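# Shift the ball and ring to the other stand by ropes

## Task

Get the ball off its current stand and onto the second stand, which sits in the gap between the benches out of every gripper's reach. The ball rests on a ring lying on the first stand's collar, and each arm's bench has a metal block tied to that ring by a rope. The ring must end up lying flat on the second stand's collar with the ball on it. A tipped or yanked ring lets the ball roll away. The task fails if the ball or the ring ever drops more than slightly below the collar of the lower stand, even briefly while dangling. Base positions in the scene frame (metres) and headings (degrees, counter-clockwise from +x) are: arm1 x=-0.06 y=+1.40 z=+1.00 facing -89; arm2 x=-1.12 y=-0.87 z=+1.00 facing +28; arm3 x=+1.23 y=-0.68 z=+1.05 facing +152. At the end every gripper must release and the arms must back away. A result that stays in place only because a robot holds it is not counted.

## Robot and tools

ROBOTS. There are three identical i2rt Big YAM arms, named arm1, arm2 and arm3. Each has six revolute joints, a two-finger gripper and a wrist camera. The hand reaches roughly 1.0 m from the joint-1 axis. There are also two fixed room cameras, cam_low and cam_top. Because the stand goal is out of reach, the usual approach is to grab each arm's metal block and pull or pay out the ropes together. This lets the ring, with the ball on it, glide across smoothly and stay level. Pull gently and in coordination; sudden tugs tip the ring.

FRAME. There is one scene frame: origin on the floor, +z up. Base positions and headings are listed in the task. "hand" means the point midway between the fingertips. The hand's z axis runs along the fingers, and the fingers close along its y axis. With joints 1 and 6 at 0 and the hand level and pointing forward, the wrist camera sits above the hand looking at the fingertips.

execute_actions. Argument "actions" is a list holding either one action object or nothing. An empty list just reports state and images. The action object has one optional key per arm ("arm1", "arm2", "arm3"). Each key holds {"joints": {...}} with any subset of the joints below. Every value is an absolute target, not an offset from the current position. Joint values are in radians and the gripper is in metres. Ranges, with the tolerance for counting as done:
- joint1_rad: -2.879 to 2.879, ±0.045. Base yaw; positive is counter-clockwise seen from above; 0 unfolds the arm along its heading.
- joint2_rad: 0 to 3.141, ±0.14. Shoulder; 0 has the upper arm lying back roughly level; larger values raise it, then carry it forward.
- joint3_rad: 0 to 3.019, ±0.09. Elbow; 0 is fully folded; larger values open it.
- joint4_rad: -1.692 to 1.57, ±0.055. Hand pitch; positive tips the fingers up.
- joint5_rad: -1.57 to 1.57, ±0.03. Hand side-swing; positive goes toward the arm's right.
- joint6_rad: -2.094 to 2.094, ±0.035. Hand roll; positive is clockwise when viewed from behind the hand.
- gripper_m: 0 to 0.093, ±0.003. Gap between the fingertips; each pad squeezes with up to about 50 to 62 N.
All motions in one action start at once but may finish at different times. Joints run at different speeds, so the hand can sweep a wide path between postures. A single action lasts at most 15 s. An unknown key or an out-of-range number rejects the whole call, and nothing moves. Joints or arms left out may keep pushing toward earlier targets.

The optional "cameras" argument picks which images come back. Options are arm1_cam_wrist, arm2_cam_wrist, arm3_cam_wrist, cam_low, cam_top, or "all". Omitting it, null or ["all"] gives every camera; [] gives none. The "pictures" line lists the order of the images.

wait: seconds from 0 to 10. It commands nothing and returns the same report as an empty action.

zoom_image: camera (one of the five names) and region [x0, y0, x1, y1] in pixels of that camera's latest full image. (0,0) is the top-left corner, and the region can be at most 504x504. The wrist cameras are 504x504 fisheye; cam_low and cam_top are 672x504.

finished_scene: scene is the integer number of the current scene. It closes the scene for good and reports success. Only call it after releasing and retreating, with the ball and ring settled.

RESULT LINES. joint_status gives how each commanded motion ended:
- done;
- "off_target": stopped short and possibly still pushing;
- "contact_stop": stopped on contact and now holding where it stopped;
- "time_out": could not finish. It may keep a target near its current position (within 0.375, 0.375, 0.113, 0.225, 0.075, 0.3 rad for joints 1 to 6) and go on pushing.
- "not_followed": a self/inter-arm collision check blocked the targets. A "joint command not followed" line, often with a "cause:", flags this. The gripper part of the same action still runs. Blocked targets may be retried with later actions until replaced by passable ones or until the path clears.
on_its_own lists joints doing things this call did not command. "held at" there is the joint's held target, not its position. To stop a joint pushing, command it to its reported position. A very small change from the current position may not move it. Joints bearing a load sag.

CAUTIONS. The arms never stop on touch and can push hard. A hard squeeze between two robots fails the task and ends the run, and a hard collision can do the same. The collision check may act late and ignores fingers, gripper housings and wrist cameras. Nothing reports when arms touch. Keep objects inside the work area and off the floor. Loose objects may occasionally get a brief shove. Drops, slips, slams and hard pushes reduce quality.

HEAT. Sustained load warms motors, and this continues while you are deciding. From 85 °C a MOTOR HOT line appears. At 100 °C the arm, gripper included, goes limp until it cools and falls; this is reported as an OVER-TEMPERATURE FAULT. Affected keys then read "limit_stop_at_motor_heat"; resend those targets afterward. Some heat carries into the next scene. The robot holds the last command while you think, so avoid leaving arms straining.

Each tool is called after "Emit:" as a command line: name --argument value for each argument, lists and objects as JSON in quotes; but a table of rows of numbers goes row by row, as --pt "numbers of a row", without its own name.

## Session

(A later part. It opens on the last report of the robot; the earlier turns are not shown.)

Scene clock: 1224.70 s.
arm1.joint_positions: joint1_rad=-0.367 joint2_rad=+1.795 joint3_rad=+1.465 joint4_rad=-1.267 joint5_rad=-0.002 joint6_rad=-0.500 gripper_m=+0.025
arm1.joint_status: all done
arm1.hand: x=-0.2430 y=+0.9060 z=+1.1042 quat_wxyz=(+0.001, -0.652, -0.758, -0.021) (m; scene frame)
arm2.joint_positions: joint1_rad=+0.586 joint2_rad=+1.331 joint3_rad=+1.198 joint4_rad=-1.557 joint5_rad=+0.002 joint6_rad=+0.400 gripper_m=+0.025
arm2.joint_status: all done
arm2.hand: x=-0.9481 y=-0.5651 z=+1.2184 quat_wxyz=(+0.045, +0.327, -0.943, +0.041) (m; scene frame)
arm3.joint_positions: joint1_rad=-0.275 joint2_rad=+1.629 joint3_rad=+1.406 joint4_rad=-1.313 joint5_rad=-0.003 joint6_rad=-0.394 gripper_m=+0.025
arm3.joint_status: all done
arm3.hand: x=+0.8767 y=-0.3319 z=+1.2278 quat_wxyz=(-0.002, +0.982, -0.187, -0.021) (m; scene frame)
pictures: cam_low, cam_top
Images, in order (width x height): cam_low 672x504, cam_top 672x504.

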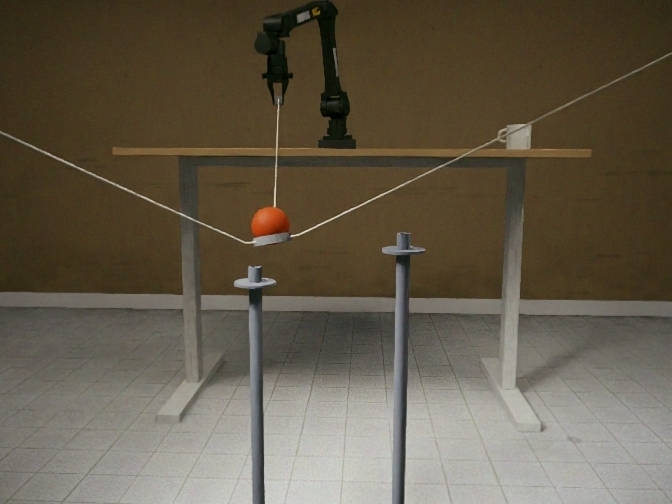

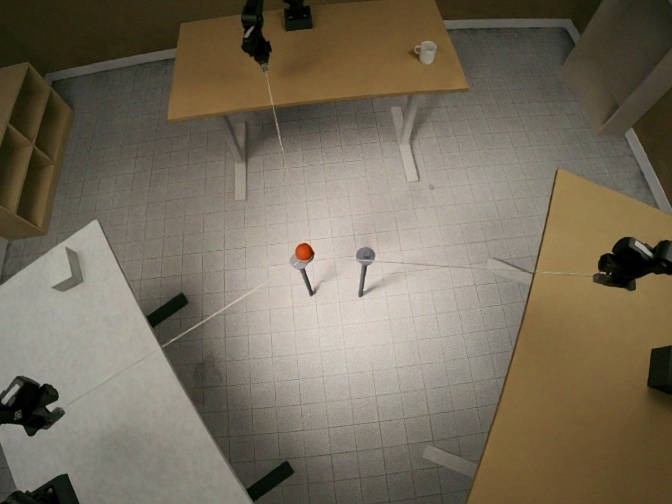

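Emit:
execute_actions --actions '[]' --cameras '["cam_low","cam_top"]'

Emit:
zoom_image --camera "cam_top" --region '[284, 235, 334, 285]'

Emit:
zoom_image --camera "cam_low" --region '[230, 180, 350, 300]'

Scene clock: 1233.60 s.
arm1.joint_positions: joint1_rad=-0.367 joint2_rad=+1.795 joint3_rad=+1.465 joint4_rad=-1.267 joint5_rad=-0.002 joint6_rad=-0.501 gripper_m=+0.025
arm1.joint_status: all done
arm1.hand: x=-0.2430 y=+0.9060 z=+1.1042 quat_wxyz=(+0.001, -0.652, -0.758, -0.021) (m; scene frame)
arm2.joint_positions: joint1_rad=+0.586 joint2_rad=+1.331 joint3_rad=+1.198 joint4_rad=-1.557 joint5_rad=+0.002 joint6_rad=+0.400 gripper_m=+0.025
arm2.joint_status: all done
arm2.hand: x=-0.9481 y=-0.5651 z=+1.2184 quat_wxyz=(+0.045, +0.327, -0.943, +0.041) (m; scene frame)
arm3.joint_positions: joint1_rad=-0.275 joint2_rad=+1.629 joint3_rad=+1.406 joint4_rad=-1.313 joint5_rad=-0.003 joint6_rad=-0.394 gripper_m=+0.025
arm3.joint_status: all done
arm3.hand: x=+0.8767 y=-0.3319 z=+1.2278 quat_wxyz=(-0.002, +0.982, -0.187, -0.021) (m; scene frame)
pictures: cam_low, cam_top
Images, in order (width x height): cam_low 672x504, cam_top 672x504.

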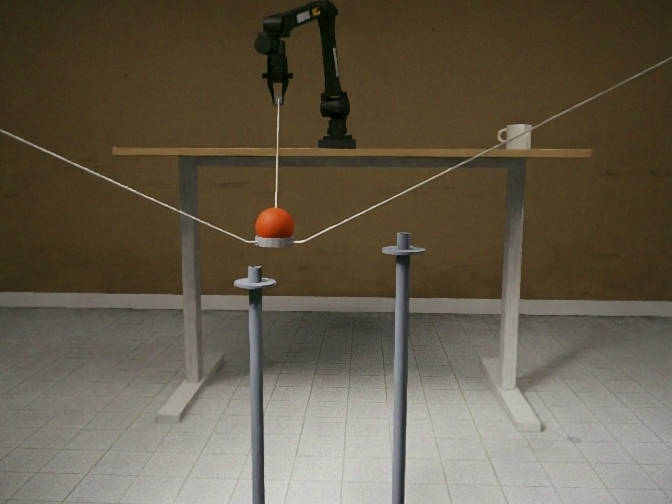

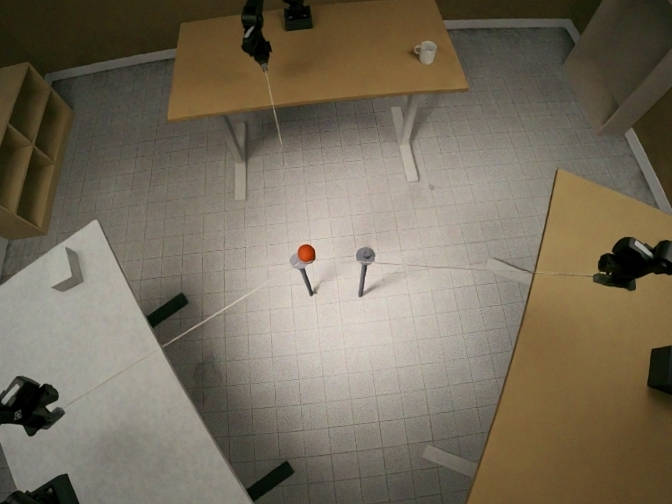

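Region (284, 235, 334, 285) of cam_top's 672x504 image, scaled by 10.080, with more detail than that image has.

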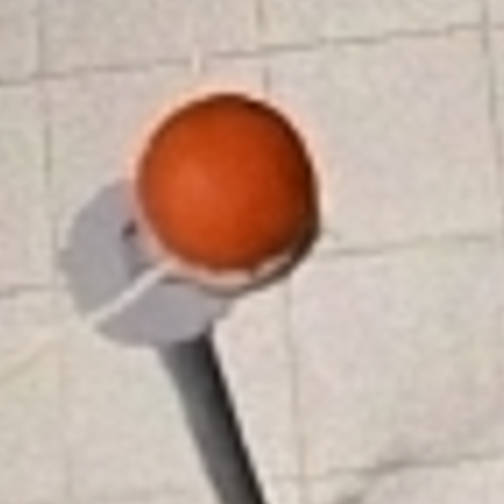

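Region (230, 180, 350, 300) of cam_low's 672x504 image, scaled by 4.200, with more detail than that image has.

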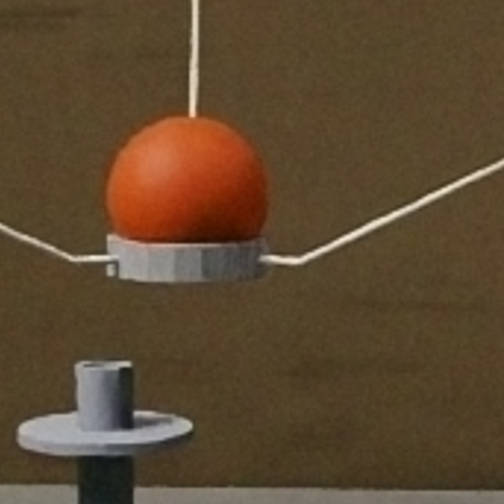

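Emit:
execute_actions --actions '[{"arm1":{"joints":{"joint1_rad":-0.443,"joint4_rad":-1.186,"joint6_rad":-0.581}},"arm2":{"joints":{"joint1_rad":0.667,"joint2_rad":1.296,"joint6_rad":0.490}},"arm3":{"joints":{"joint1_rad":-0.226,"joint2_rad":1.723,"joint3_rad":1.607,"joint6_rad":-0.332}}}]' --cameras '["cam_low","cam_top"]'

Scene clock: 1293.63 s.
arm1.joint_positions: joint1_rad=-0.437 joint2_rad=+1.795 joint3_rad=+1.465 joint4_rad=-1.191 joint5_rad=-0.003 joint6_rad=-0.572 gripper_m=+0.025
arm1.joint_status: all done
arm1.hand: x=-0.2851 y=+0.9029 z=+1.1038 quat_wxyz=(-0.011, -0.652, -0.758, +0.015) (m; scene frame)
arm2.joint_positions: joint1_rad=+0.667 joint2_rad=+1.312 joint3_rad=+1.198 joint4_rad=-1.558 joint5_rad=+0.002 joint6_rad=+0.482 gripper_m=+0.025
arm2.joint_status: all done
arm2.hand: x=-0.9741 y=-0.5543 z=+1.2244 quat_wxyz=(+0.036, +0.327, -0.944, +0.039) (m; scene frame)
arm3.joint_positions: joint1_rad=-0.224 joint2_rad=+1.736 joint3_rad=+1.553 joint4_rad=-1.313 joint5_rad=-0.003 joint6_rad=-0.342 gripper_m=+0.025
arm3.joint_status: all done
arm3.hand: x=+0.8203 y=-0.3159 z=+1.2325 quat_wxyz=(-0.012, +0.981, -0.187, -0.039) (m; scene frame)
pictures: cam_low, cam_top
Images, in order (width x height): cam_low 672x504, cam_top 672x504.

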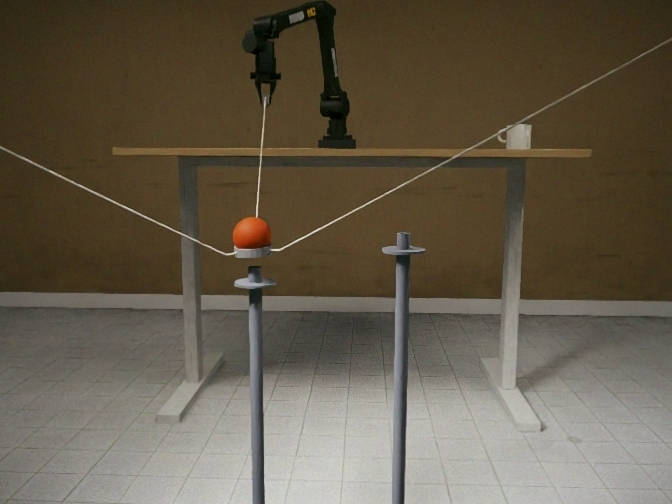

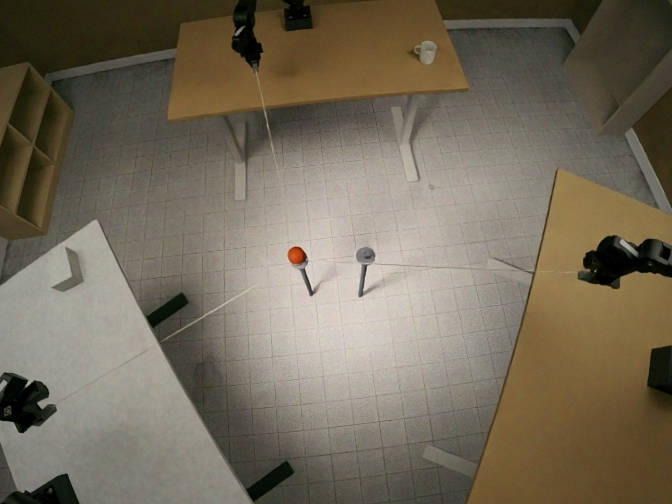

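Emit:
execute_actions --actions '[]' --cameras '["cam_low","cam_top"]'

Emit:
zoom_image --camera "cam_top" --region '[274, 235, 324, 285]'

Emit:
zoom_image --camera "cam_low" --region '[205, 205, 305, 305]'

Scene clock: 1301.60 s.
arm1.joint_positions: joint1_rad=-0.437 joint2_rad=+1.795 joint3_rad=+1.465 joint4_rad=-1.191 joint5_rad=-0.003 joint6_rad=-0.572 gripper_m=+0.025
arm1.joint_status: all done
arm1.hand: x=-0.2851 y=+0.9029 z=+1.1038 quat_wxyz=(-0.011, -0.652, -0.758, +0.015) (m; scene frame)
arm2.joint_positions: joint1_rad=+0.667 joint2_rad=+1.312 joint3_rad=+1.198 joint4_rad=-1.558 joint5_rad=+0.002 joint6_rad=+0.483 gripper_m=+0.025
arm2.joint_status: all done
arm2.hand: x=-0.9741 y=-0.5543 z=+1.2244 quat_wxyz=(+0.036, +0.326, -0.944, +0.039) (m; scene frame)
arm3.joint_positions: joint1_rad=-0.224 joint2_rad=+1.736 joint3_rad=+1.553 joint4_rad=-1.313 joint5_rad=-0.003 joint6_rad=-0.341 gripper_m=+0.025
arm3.joint_status: all done
arm3.hand: x=+0.8203 y=-0.3159 z=+1.2325 quat_wxyz=(-0.012, +0.981, -0.187, -0.039) (m; scene frame)
pictures: cam_low, cam_top
Images, in order (width x height): cam_low 672x504, cam_top 672x504.

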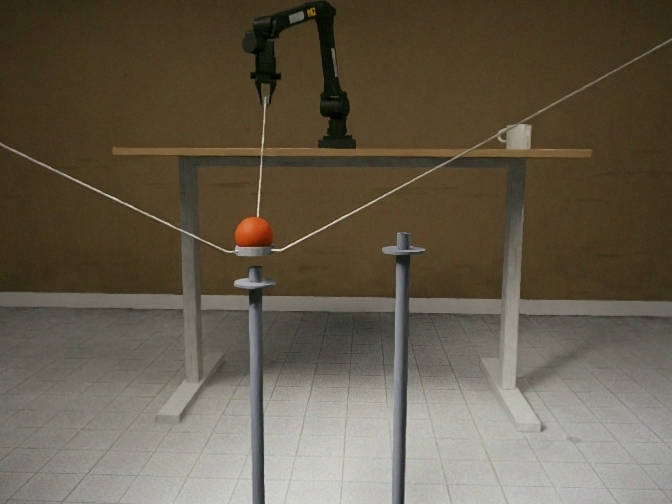

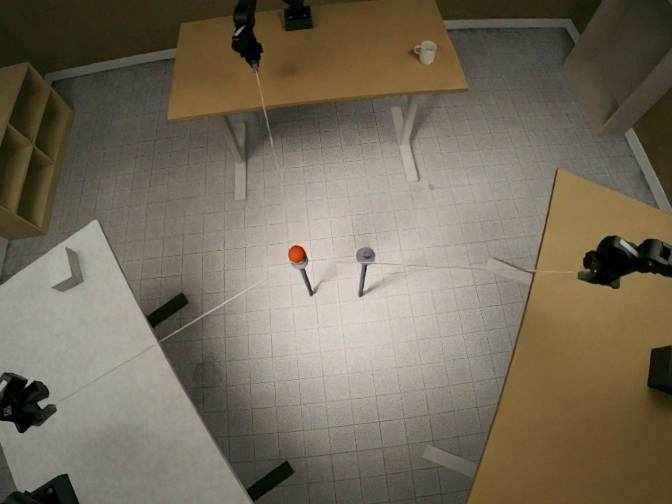

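Region (274, 235, 324, 285) of cam_top's 672x504 image, scaled by 10.080, with more detail than that image has.

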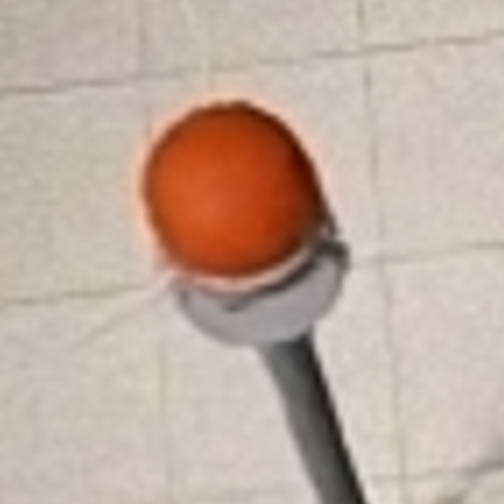

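Region (205, 205, 305, 305) of cam_low's 672x504 image, scaled by 5.040, with more detail than that image has.

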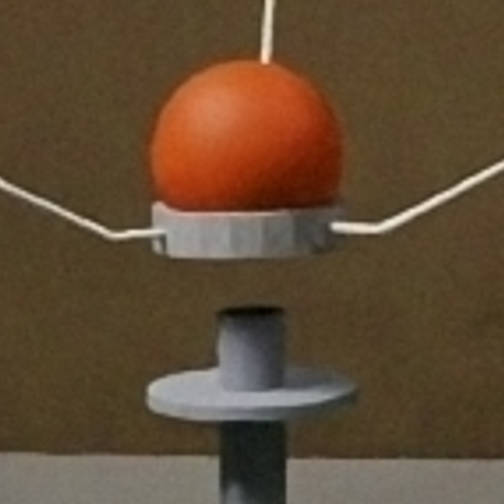

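Emit:
execute_actions --actions '[{"arm1":{"joints":{"joint4_rad":-0.966}},"arm2":{"joints":{"joint4_rad":-1.393}},"arm3":{"joints":{"joint4_rad":-1.121}}}]' --cameras '["cam_low","cam_top"]'

Emit:
zoom_image --camera "cam_low" --region '[205, 205, 305, 305]'

Emit:
zoom_image --camera "cam_top" --region '[274, 235, 324, 285]'

Scene clock: 1421.77 s.
arm1.joint_positions: joint1_rad=-0.437 joint2_rad=+1.795 joint3_rad=+1.465 joint4_rad=-0.985 joint5_rad=-0.003 joint6_rad=-0.573 gripper_m=+0.025
arm1.joint_status: all done
arm1.hand: x=-0.3056 y=+0.8572 z=+1.1107 quat_wxyz=(-0.040, -0.647, -0.753, +0.114) (m; scene frame)
arm2.joint_positions: joint1_rad=+0.667 joint2_rad=+1.312 joint3_rad=+1.198 joint4_rad=-1.399 joint5_rad=+0.002 joint6_rad=+0.483 gripper_m=+0.025
arm2.joint_status: all done
arm2.hand: x=-0.9580 y=-0.5186 z=+1.2234 quat_wxyz=(-0.019, +0.327, -0.945, -0.019) (m; scene frame)
arm3.joint_positions: joint1_rad=-0.224 joint2_rad=+1.736 joint3_rad=+1.553 joint4_rad=-1.135 joint5_rad=-0.003 joint6_rad=-0.341 gripper_m=+0.025
arm3.joint_status: all done
arm3.hand: x=+0.7879 y=-0.2873 z=+1.2398 quat_wxyz=(-0.057, +0.974, -0.187, -0.115) (m; scene frame)
pictures: cam_low, cam_top
Images, in order (width x height): cam_low 672x504, cam_top 672x504.

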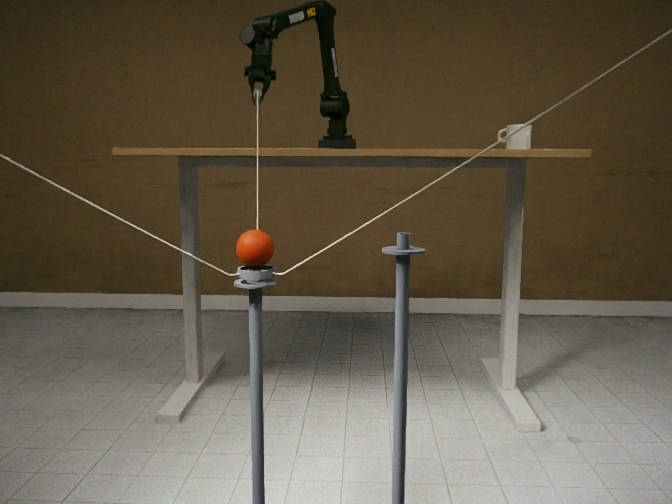

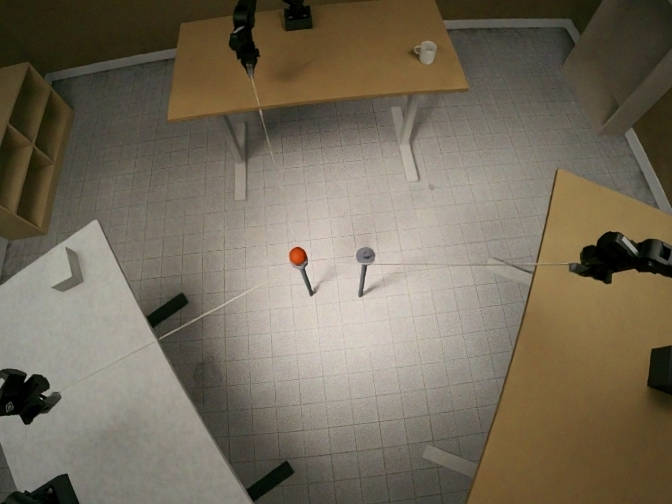

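Region (205, 205, 305, 305) of cam_low's 672x504 image, scaled by 5.040, with more detail than that image has.

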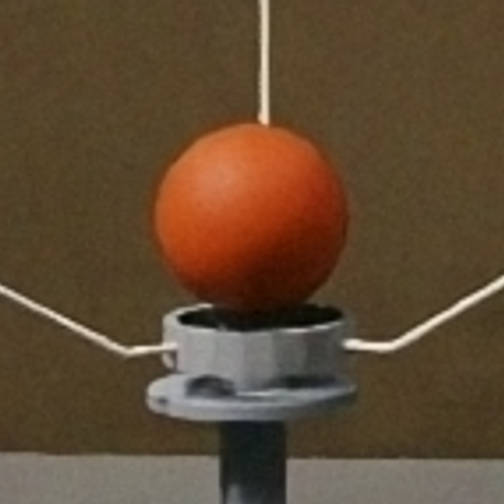

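Region (274, 235, 324, 285) of cam_top's 672x504 image, scaled by 10.080, with more detail than that image has.

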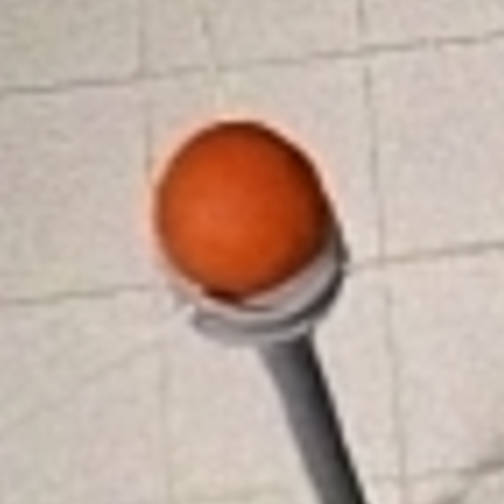

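Emit:
execute_actions --actions '[{"arm1":{"joints":{"joint2_rad":2.003,"joint4_rad":-1.005}},"arm2":{"joints":{"joint2_rad":1.847,"joint4_rad":-0.908}},"arm3":{"joints":{"joint2_rad":2.031,"joint3_rad":1.305,"joint4_rad":-0.853}}}]'

Scene clock: 1497.67 s.
arm1.joint_positions: joint1_rad=-0.437 joint2_rad=+2.040 joint3_rad=+1.461 joint4_rad=-0.995 joint5_rad=-0.001 joint6_rad=-0.573 gripper_m=+0.025
arm1.joint_status: all done
arm1.hand: x=-0.2943 y=+0.8796 z=+0.9707 quat_wxyz=(-0.003, -0.651, -0.759, -0.010) (m; scene frame)
arm2.joint_positions: joint1_rad=+0.667 joint2_rad=+1.855 joint3_rad=+1.181 joint4_rad=-0.916 joint5_rad=+0.002 joint6_rad=+0.483 gripper_m=+0.025
arm2.joint_status: all done
arm2.hand: x=-0.9167 y=-0.4257 z=+0.9888 quat_wxyz=(+0.008, +0.327, -0.945, +0.009) (m; scene frame)
arm3.joint_positions: joint1_rad=-0.223 joint2_rad=+2.049 joint3_rad=+1.288 joint4_rad=-0.861 joint5_rad=+0.001 joint6_rad=-0.341 gripper_m=+0.025
arm3.joint_status: all done
arm3.hand: x=+0.8355 y=-0.3344 z=+0.9807 quat_wxyz=(+0.019, +0.982, -0.187, +0.017) (m; scene frame)
pictures: arm1_cam_wrist, arm2_cam_wrist, arm3_cam_wrist, cam_low, cam_top
Images, in order (width x height): arm1_cam_wrist 504x504, arm2_cam_wrist 504x504, arm3_cam_wrist 504x504, cam_low 672x504, cam_top 672x504.

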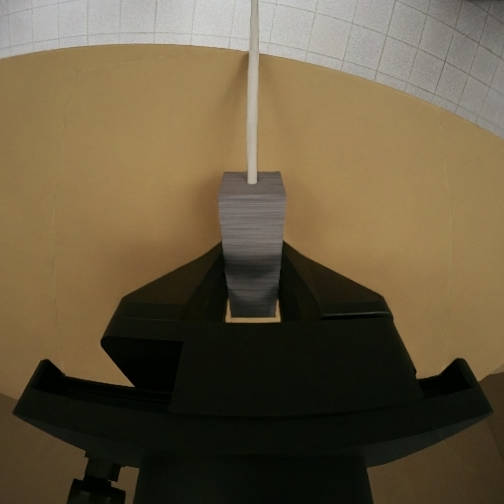

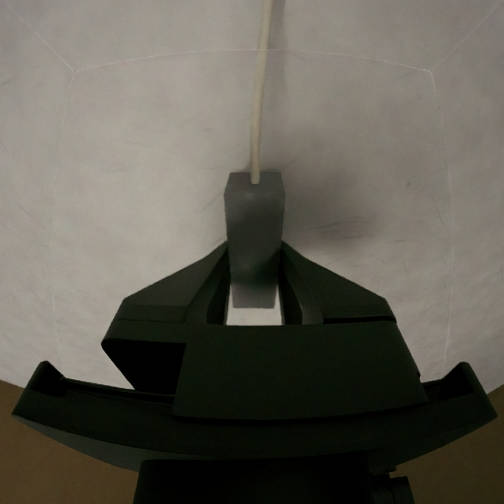

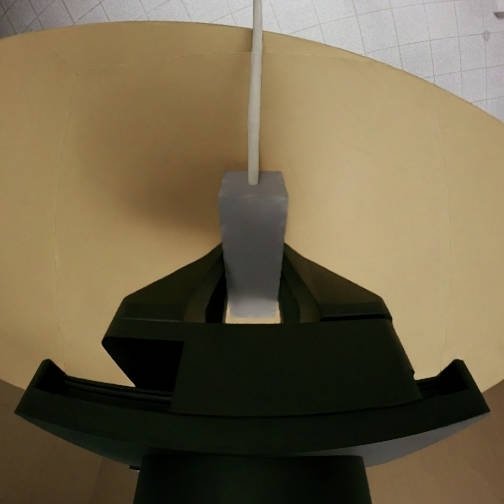

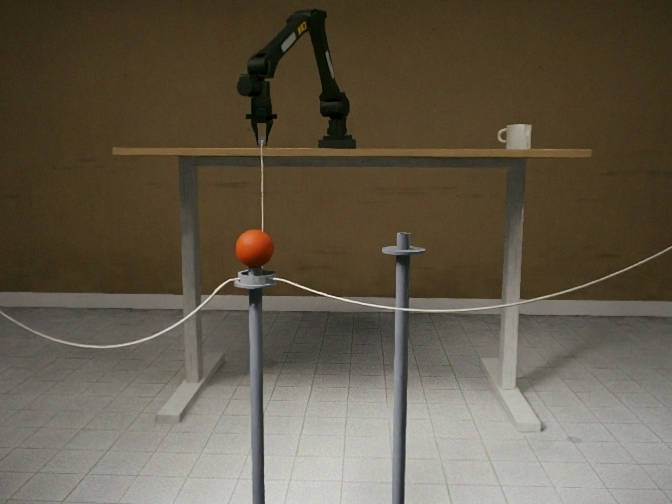

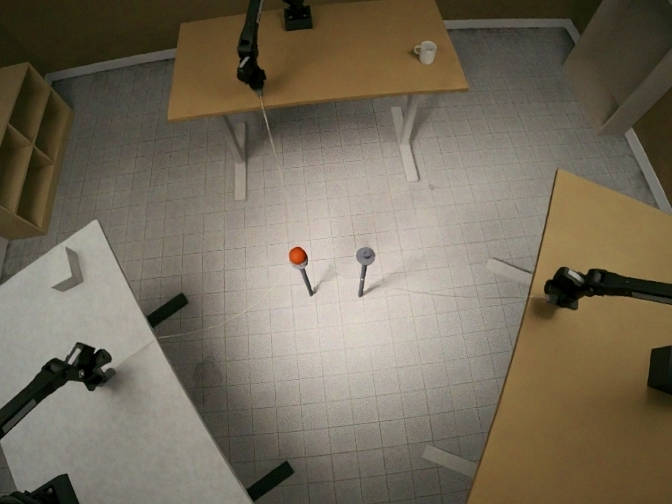

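Emit:
execute_actions --actions '[{"arm1":{"joints":{"joint2_rad":2.030}},"arm2":{"joints":{"joint2_rad":1.888}},"arm3":{"joints":{"joint2_rad":2.066}}}]' --cameras '["cam_low"]'

Scene clock: 1515.67 s.
arm1.joint_positions: joint1_rad=-0.437 joint2_rad=+2.040 joint3_rad=+1.461 joint4_rad=-0.995 joint5_rad=-0.001 joint6_rad=-0.573 gripper_m=+0.025
arm1.joint_status: all done
arm1.hand: x=-0.2943 y=+0.8796 z=+0.9707 quat_wxyz=(-0.003, -0.651, -0.759, -0.010) (m; scene frame)
arm2.joint_positions: joint1_rad=+0.667 joint2_rad=+1.877 joint3_rad=+1.181 joint4_rad=-0.914 joint5_rad=+0.002 joint6_rad=+0.484 gripper_m=+0.025
arm2.joint_status: all done
arm2.hand: x=-0.9178 y=-0.4282 z=+0.9789 quat_wxyz=(+0.014, +0.326, -0.945, +0.016) (m; scene frame)
arm3.joint_positions: joint1_rad=-0.223 joint2_rad=+2.056 joint3_rad=+1.288 joint4_rad=-0.861 joint5_rad=+0.001 joint6_rad=-0.341 gripper_m=+0.025
arm3.joint_status: all done
arm3.hand: x=+0.8364 y=-0.3353 z=+0.9775 quat_wxyz=(+0.020, +0.982, -0.187, +0.019) (m; scene frame)
pictures: cam_low
Images, in order (width x height): cam_low 672x504.

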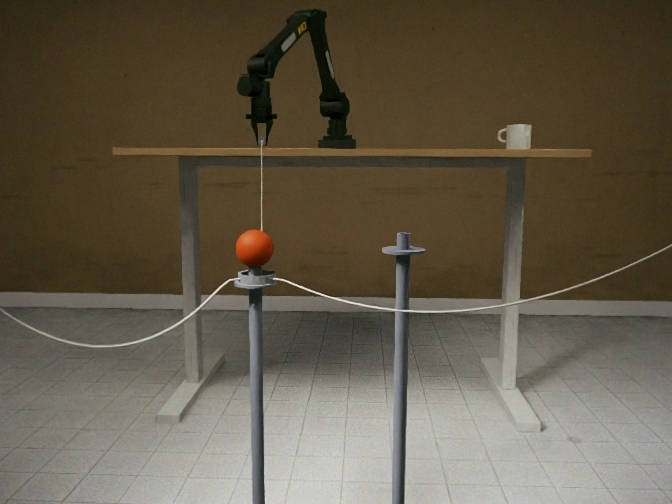

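Emit:
zoom_image --camera "cam_low" --region '[235, 110, 295, 170]'

Region (235, 110, 295, 170) of cam_low's 672x504 image, scaled by 8.400, with more detail than that image has.

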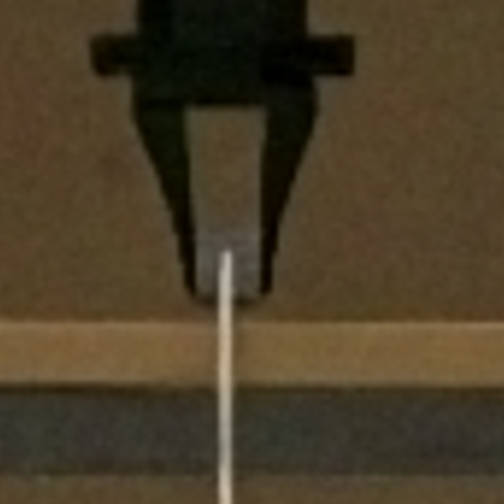

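Emit:
execute_actions --actions '[{"arm1":{"joints":{"joint2_rad":2.070}},"arm3":{"joints":{"joint2_rad":2.086}}}]' --cameras '["cam_low"]'

Emit:
zoom_image --camera "cam_low" --region '[235, 110, 295, 170]'

Scene clock: 1532.73 s.
arm1.joint_positions: joint1_rad=-0.437 joint2_rad=+2.059 joint3_rad=+1.461 joint4_rad=-0.996 joint5_rad=+0.000 joint6_rad=-0.573 gripper_m=+0.025
arm1.joint_status: all done
arm1.hand: x=-0.2930 y=+0.8828 z=+0.9603 quat_wxyz=(+0.000, -0.651, -0.759, -0.019) (m; scene frame)
arm2.joint_positions: joint1_rad=+0.667 joint2_rad=+1.877 joint3_rad=+1.181 joint4_rad=-0.914 joint5_rad=+0.002 joint6_rad=+0.484 gripper_m=+0.025
arm2.joint_status: not commanded
arm2.hand: x=-0.9178 y=-0.4282 z=+0.9789 quat_wxyz=(+0.014, +0.326, -0.945, +0.016) (m; scene frame)
arm3.joint_positions: joint1_rad=-0.223 joint2_rad=+2.080 joint3_rad=+1.288 joint4_rad=-0.861 joint5_rad=+0.001 joint6_rad=-0.341 gripper_m=+0.025
arm3.joint_status: all done
arm3.hand: x=+0.8401 y=-0.3388 z=+0.9656 quat_wxyz=(+0.026, +0.982, -0.187, +0.030) (m; scene frame)
pictures: cam_low
Images, in order (width x height): cam_low 672x504.

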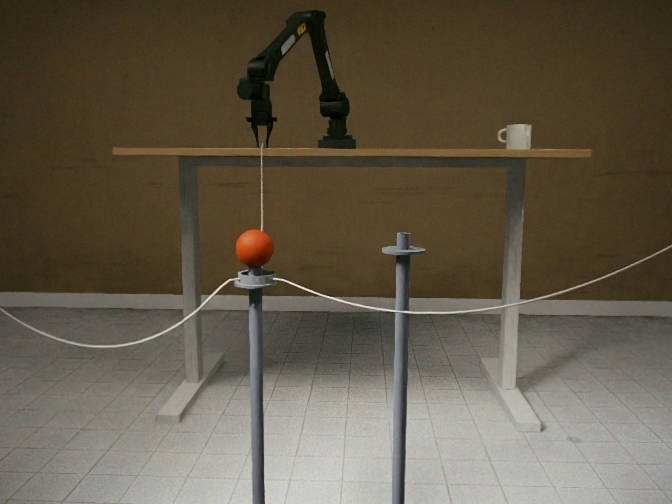

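Region (235, 110, 295, 170) of cam_low's 672x504 image, scaled by 8.400, with more detail than that image has.

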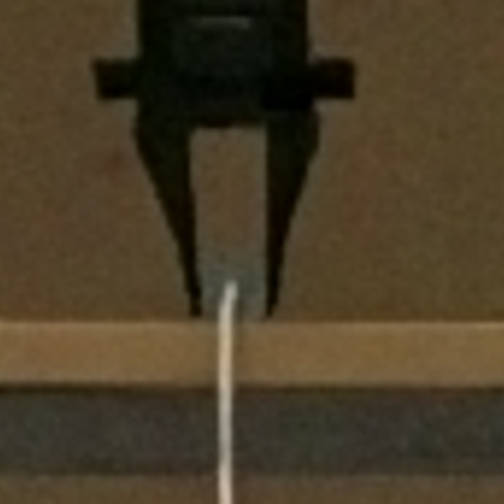

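Emit:
execute_actions --actions '[{"arm1":{"joints":{"gripper_m":0.045}},"arm2":{"joints":{"gripper_m":0.045}},"arm3":{"joints":{"gripper_m":0.045}}}]' --cameras '["arm1_cam_wrist","arm2_cam_wrist","arm3_cam_wrist"]'

Scene clock: 1537.50 s.
arm1.joint_positions: joint1_rad=-0.437 joint2_rad=+2.061 joint3_rad=+1.461 joint4_rad=-0.996 joint5_rad=+0.000 joint6_rad=-0.574 gripper_m=+0.045
arm1.joint_status: all done
arm1.hand: x=-0.2928 y=+0.8831 z=+0.9592 quat_wxyz=(+0.001, -0.651, -0.759, -0.020) (m; scene frame)
arm2.joint_positions: joint1_rad=+0.667 joint2_rad=+1.877 joint3_rad=+1.181 joint4_rad=-0.914 joint5_rad=+0.002 joint6_rad=+0.484 gripper_m=+0.045
arm2.joint_status: all done
arm2.hand: x=-0.9178 y=-0.4282 z=+0.9789 quat_wxyz=(+0.014, +0.326, -0.945, +0.016) (m; scene frame)
arm3.joint_positions: joint1_rad=-0.223 joint2_rad=+2.080 joint3_rad=+1.288 joint4_rad=-0.861 joint5_rad=+0.000 joint6_rad=-0.341 gripper_m=+0.045
arm3.joint_status: all done
arm3.hand: x=+0.8401 y=-0.3388 z=+0.9656 quat_wxyz=(+0.026, +0.982, -0.187, +0.030) (m; scene frame)
pictures: arm1_cam_wrist, arm2_cam_wrist, arm3_cam_wrist
Images, in order (width x height): arm1_cam_wrist 504x504, arm2_cam_wrist 504x504, arm3_cam_wrist 504x504.

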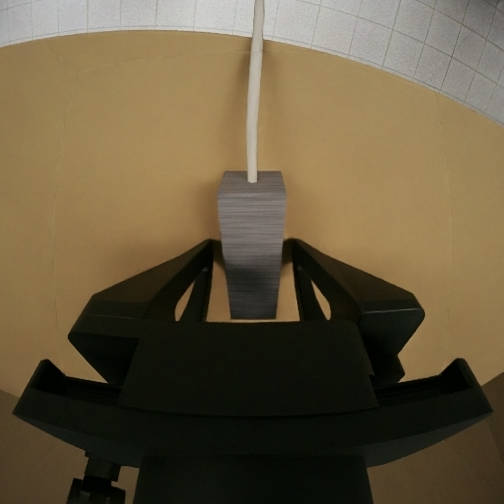

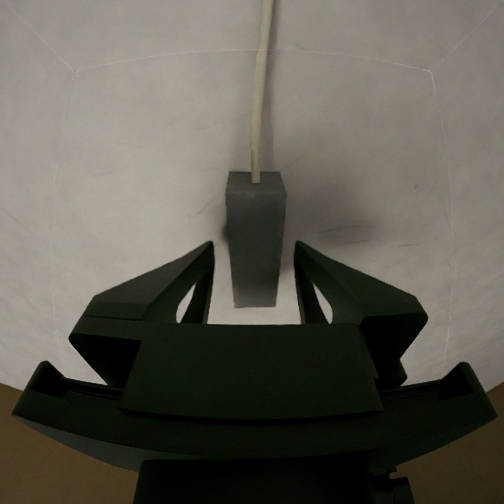

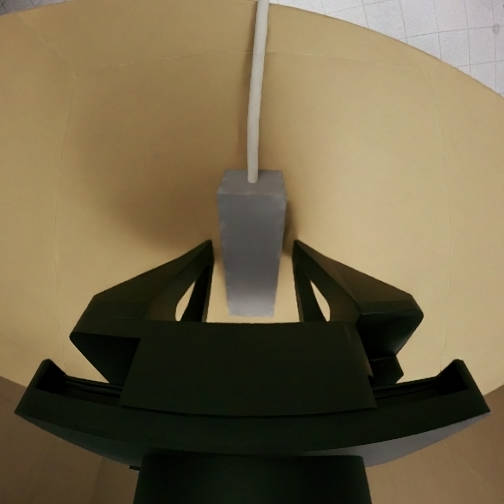

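Emit:
execute_actions --actions '[{"arm1":{"joints":{"joint2_rad":1.60}},"arm2":{"joints":{"joint2_rad":1.42}},"arm3":{"joints":{"joint2_rad":1.62}}}]' --cameras '["cam_low","cam_top"]'

Emit:
zoom_image --camera "cam_low" --region '[205, 205, 305, 305]'

Scene clock: 1550.37 s.
arm1.joint_positions: joint1_rad=-0.437 joint2_rad=+1.604 joint3_rad=+1.461 joint4_rad=-0.996 joint5_rad=+0.000 joint6_rad=-0.574 gripper_m=+0.045
arm1.joint_status: all done
arm1.hand: x=-0.3025 y=+0.8678 z=+1.2166 quat_wxyz=(-0.064, -0.638, -0.742, +0.197) (m; scene frame)
arm2.joint_positions: joint1_rad=+0.667 joint2_rad=+1.414 joint3_rad=+1.181 joint4_rad=-0.914 joint5_rad=+0.002 joint6_rad=+0.484 gripper_m=+0.045
arm2.joint_status: all done
arm2.hand: x=-0.9097 y=-0.4109 z=+1.2011 quat_wxyz=(-0.143, +0.319, -0.925, -0.152) (m; scene frame)
arm3.joint_positions: joint1_rad=-0.223 joint2_rad=+1.612 joint3_rad=+1.288 joint4_rad=-0.861 joint5_rad=+0.000 joint6_rad=-0.341 gripper_m=+0.045
arm3.joint_status: all done
arm3.hand: x=+0.8087 y=-0.3063 z=+1.2112 quat_wxyz=(-0.091, +0.963, -0.185, -0.171) (m; scene frame)
pictures: cam_low, cam_top
Images, in order (width x height): cam_low 672x504, cam_top 672x504.

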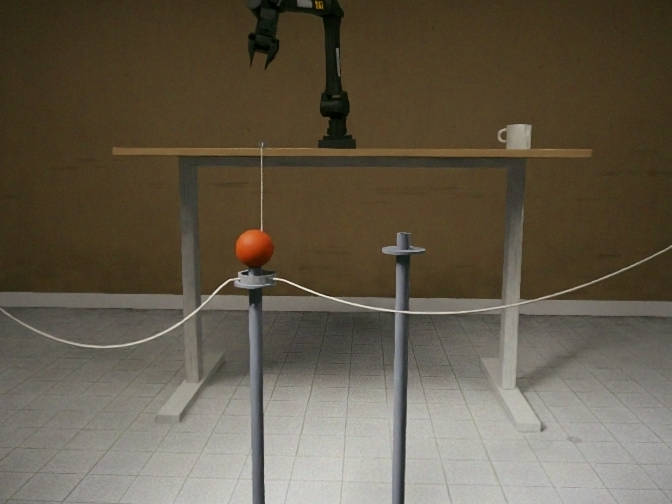

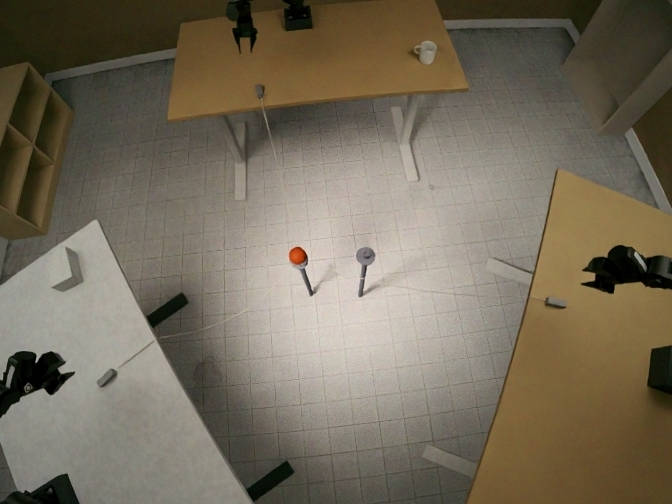

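Region (205, 205, 305, 305) of cam_low's 672x504 image, scaled by 5.040, with more detail than that image has.

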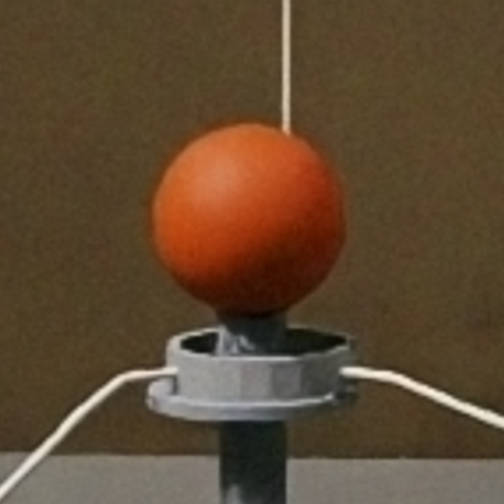

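Emit:
finished_scene --scene 2

The scene is finished: the task was done.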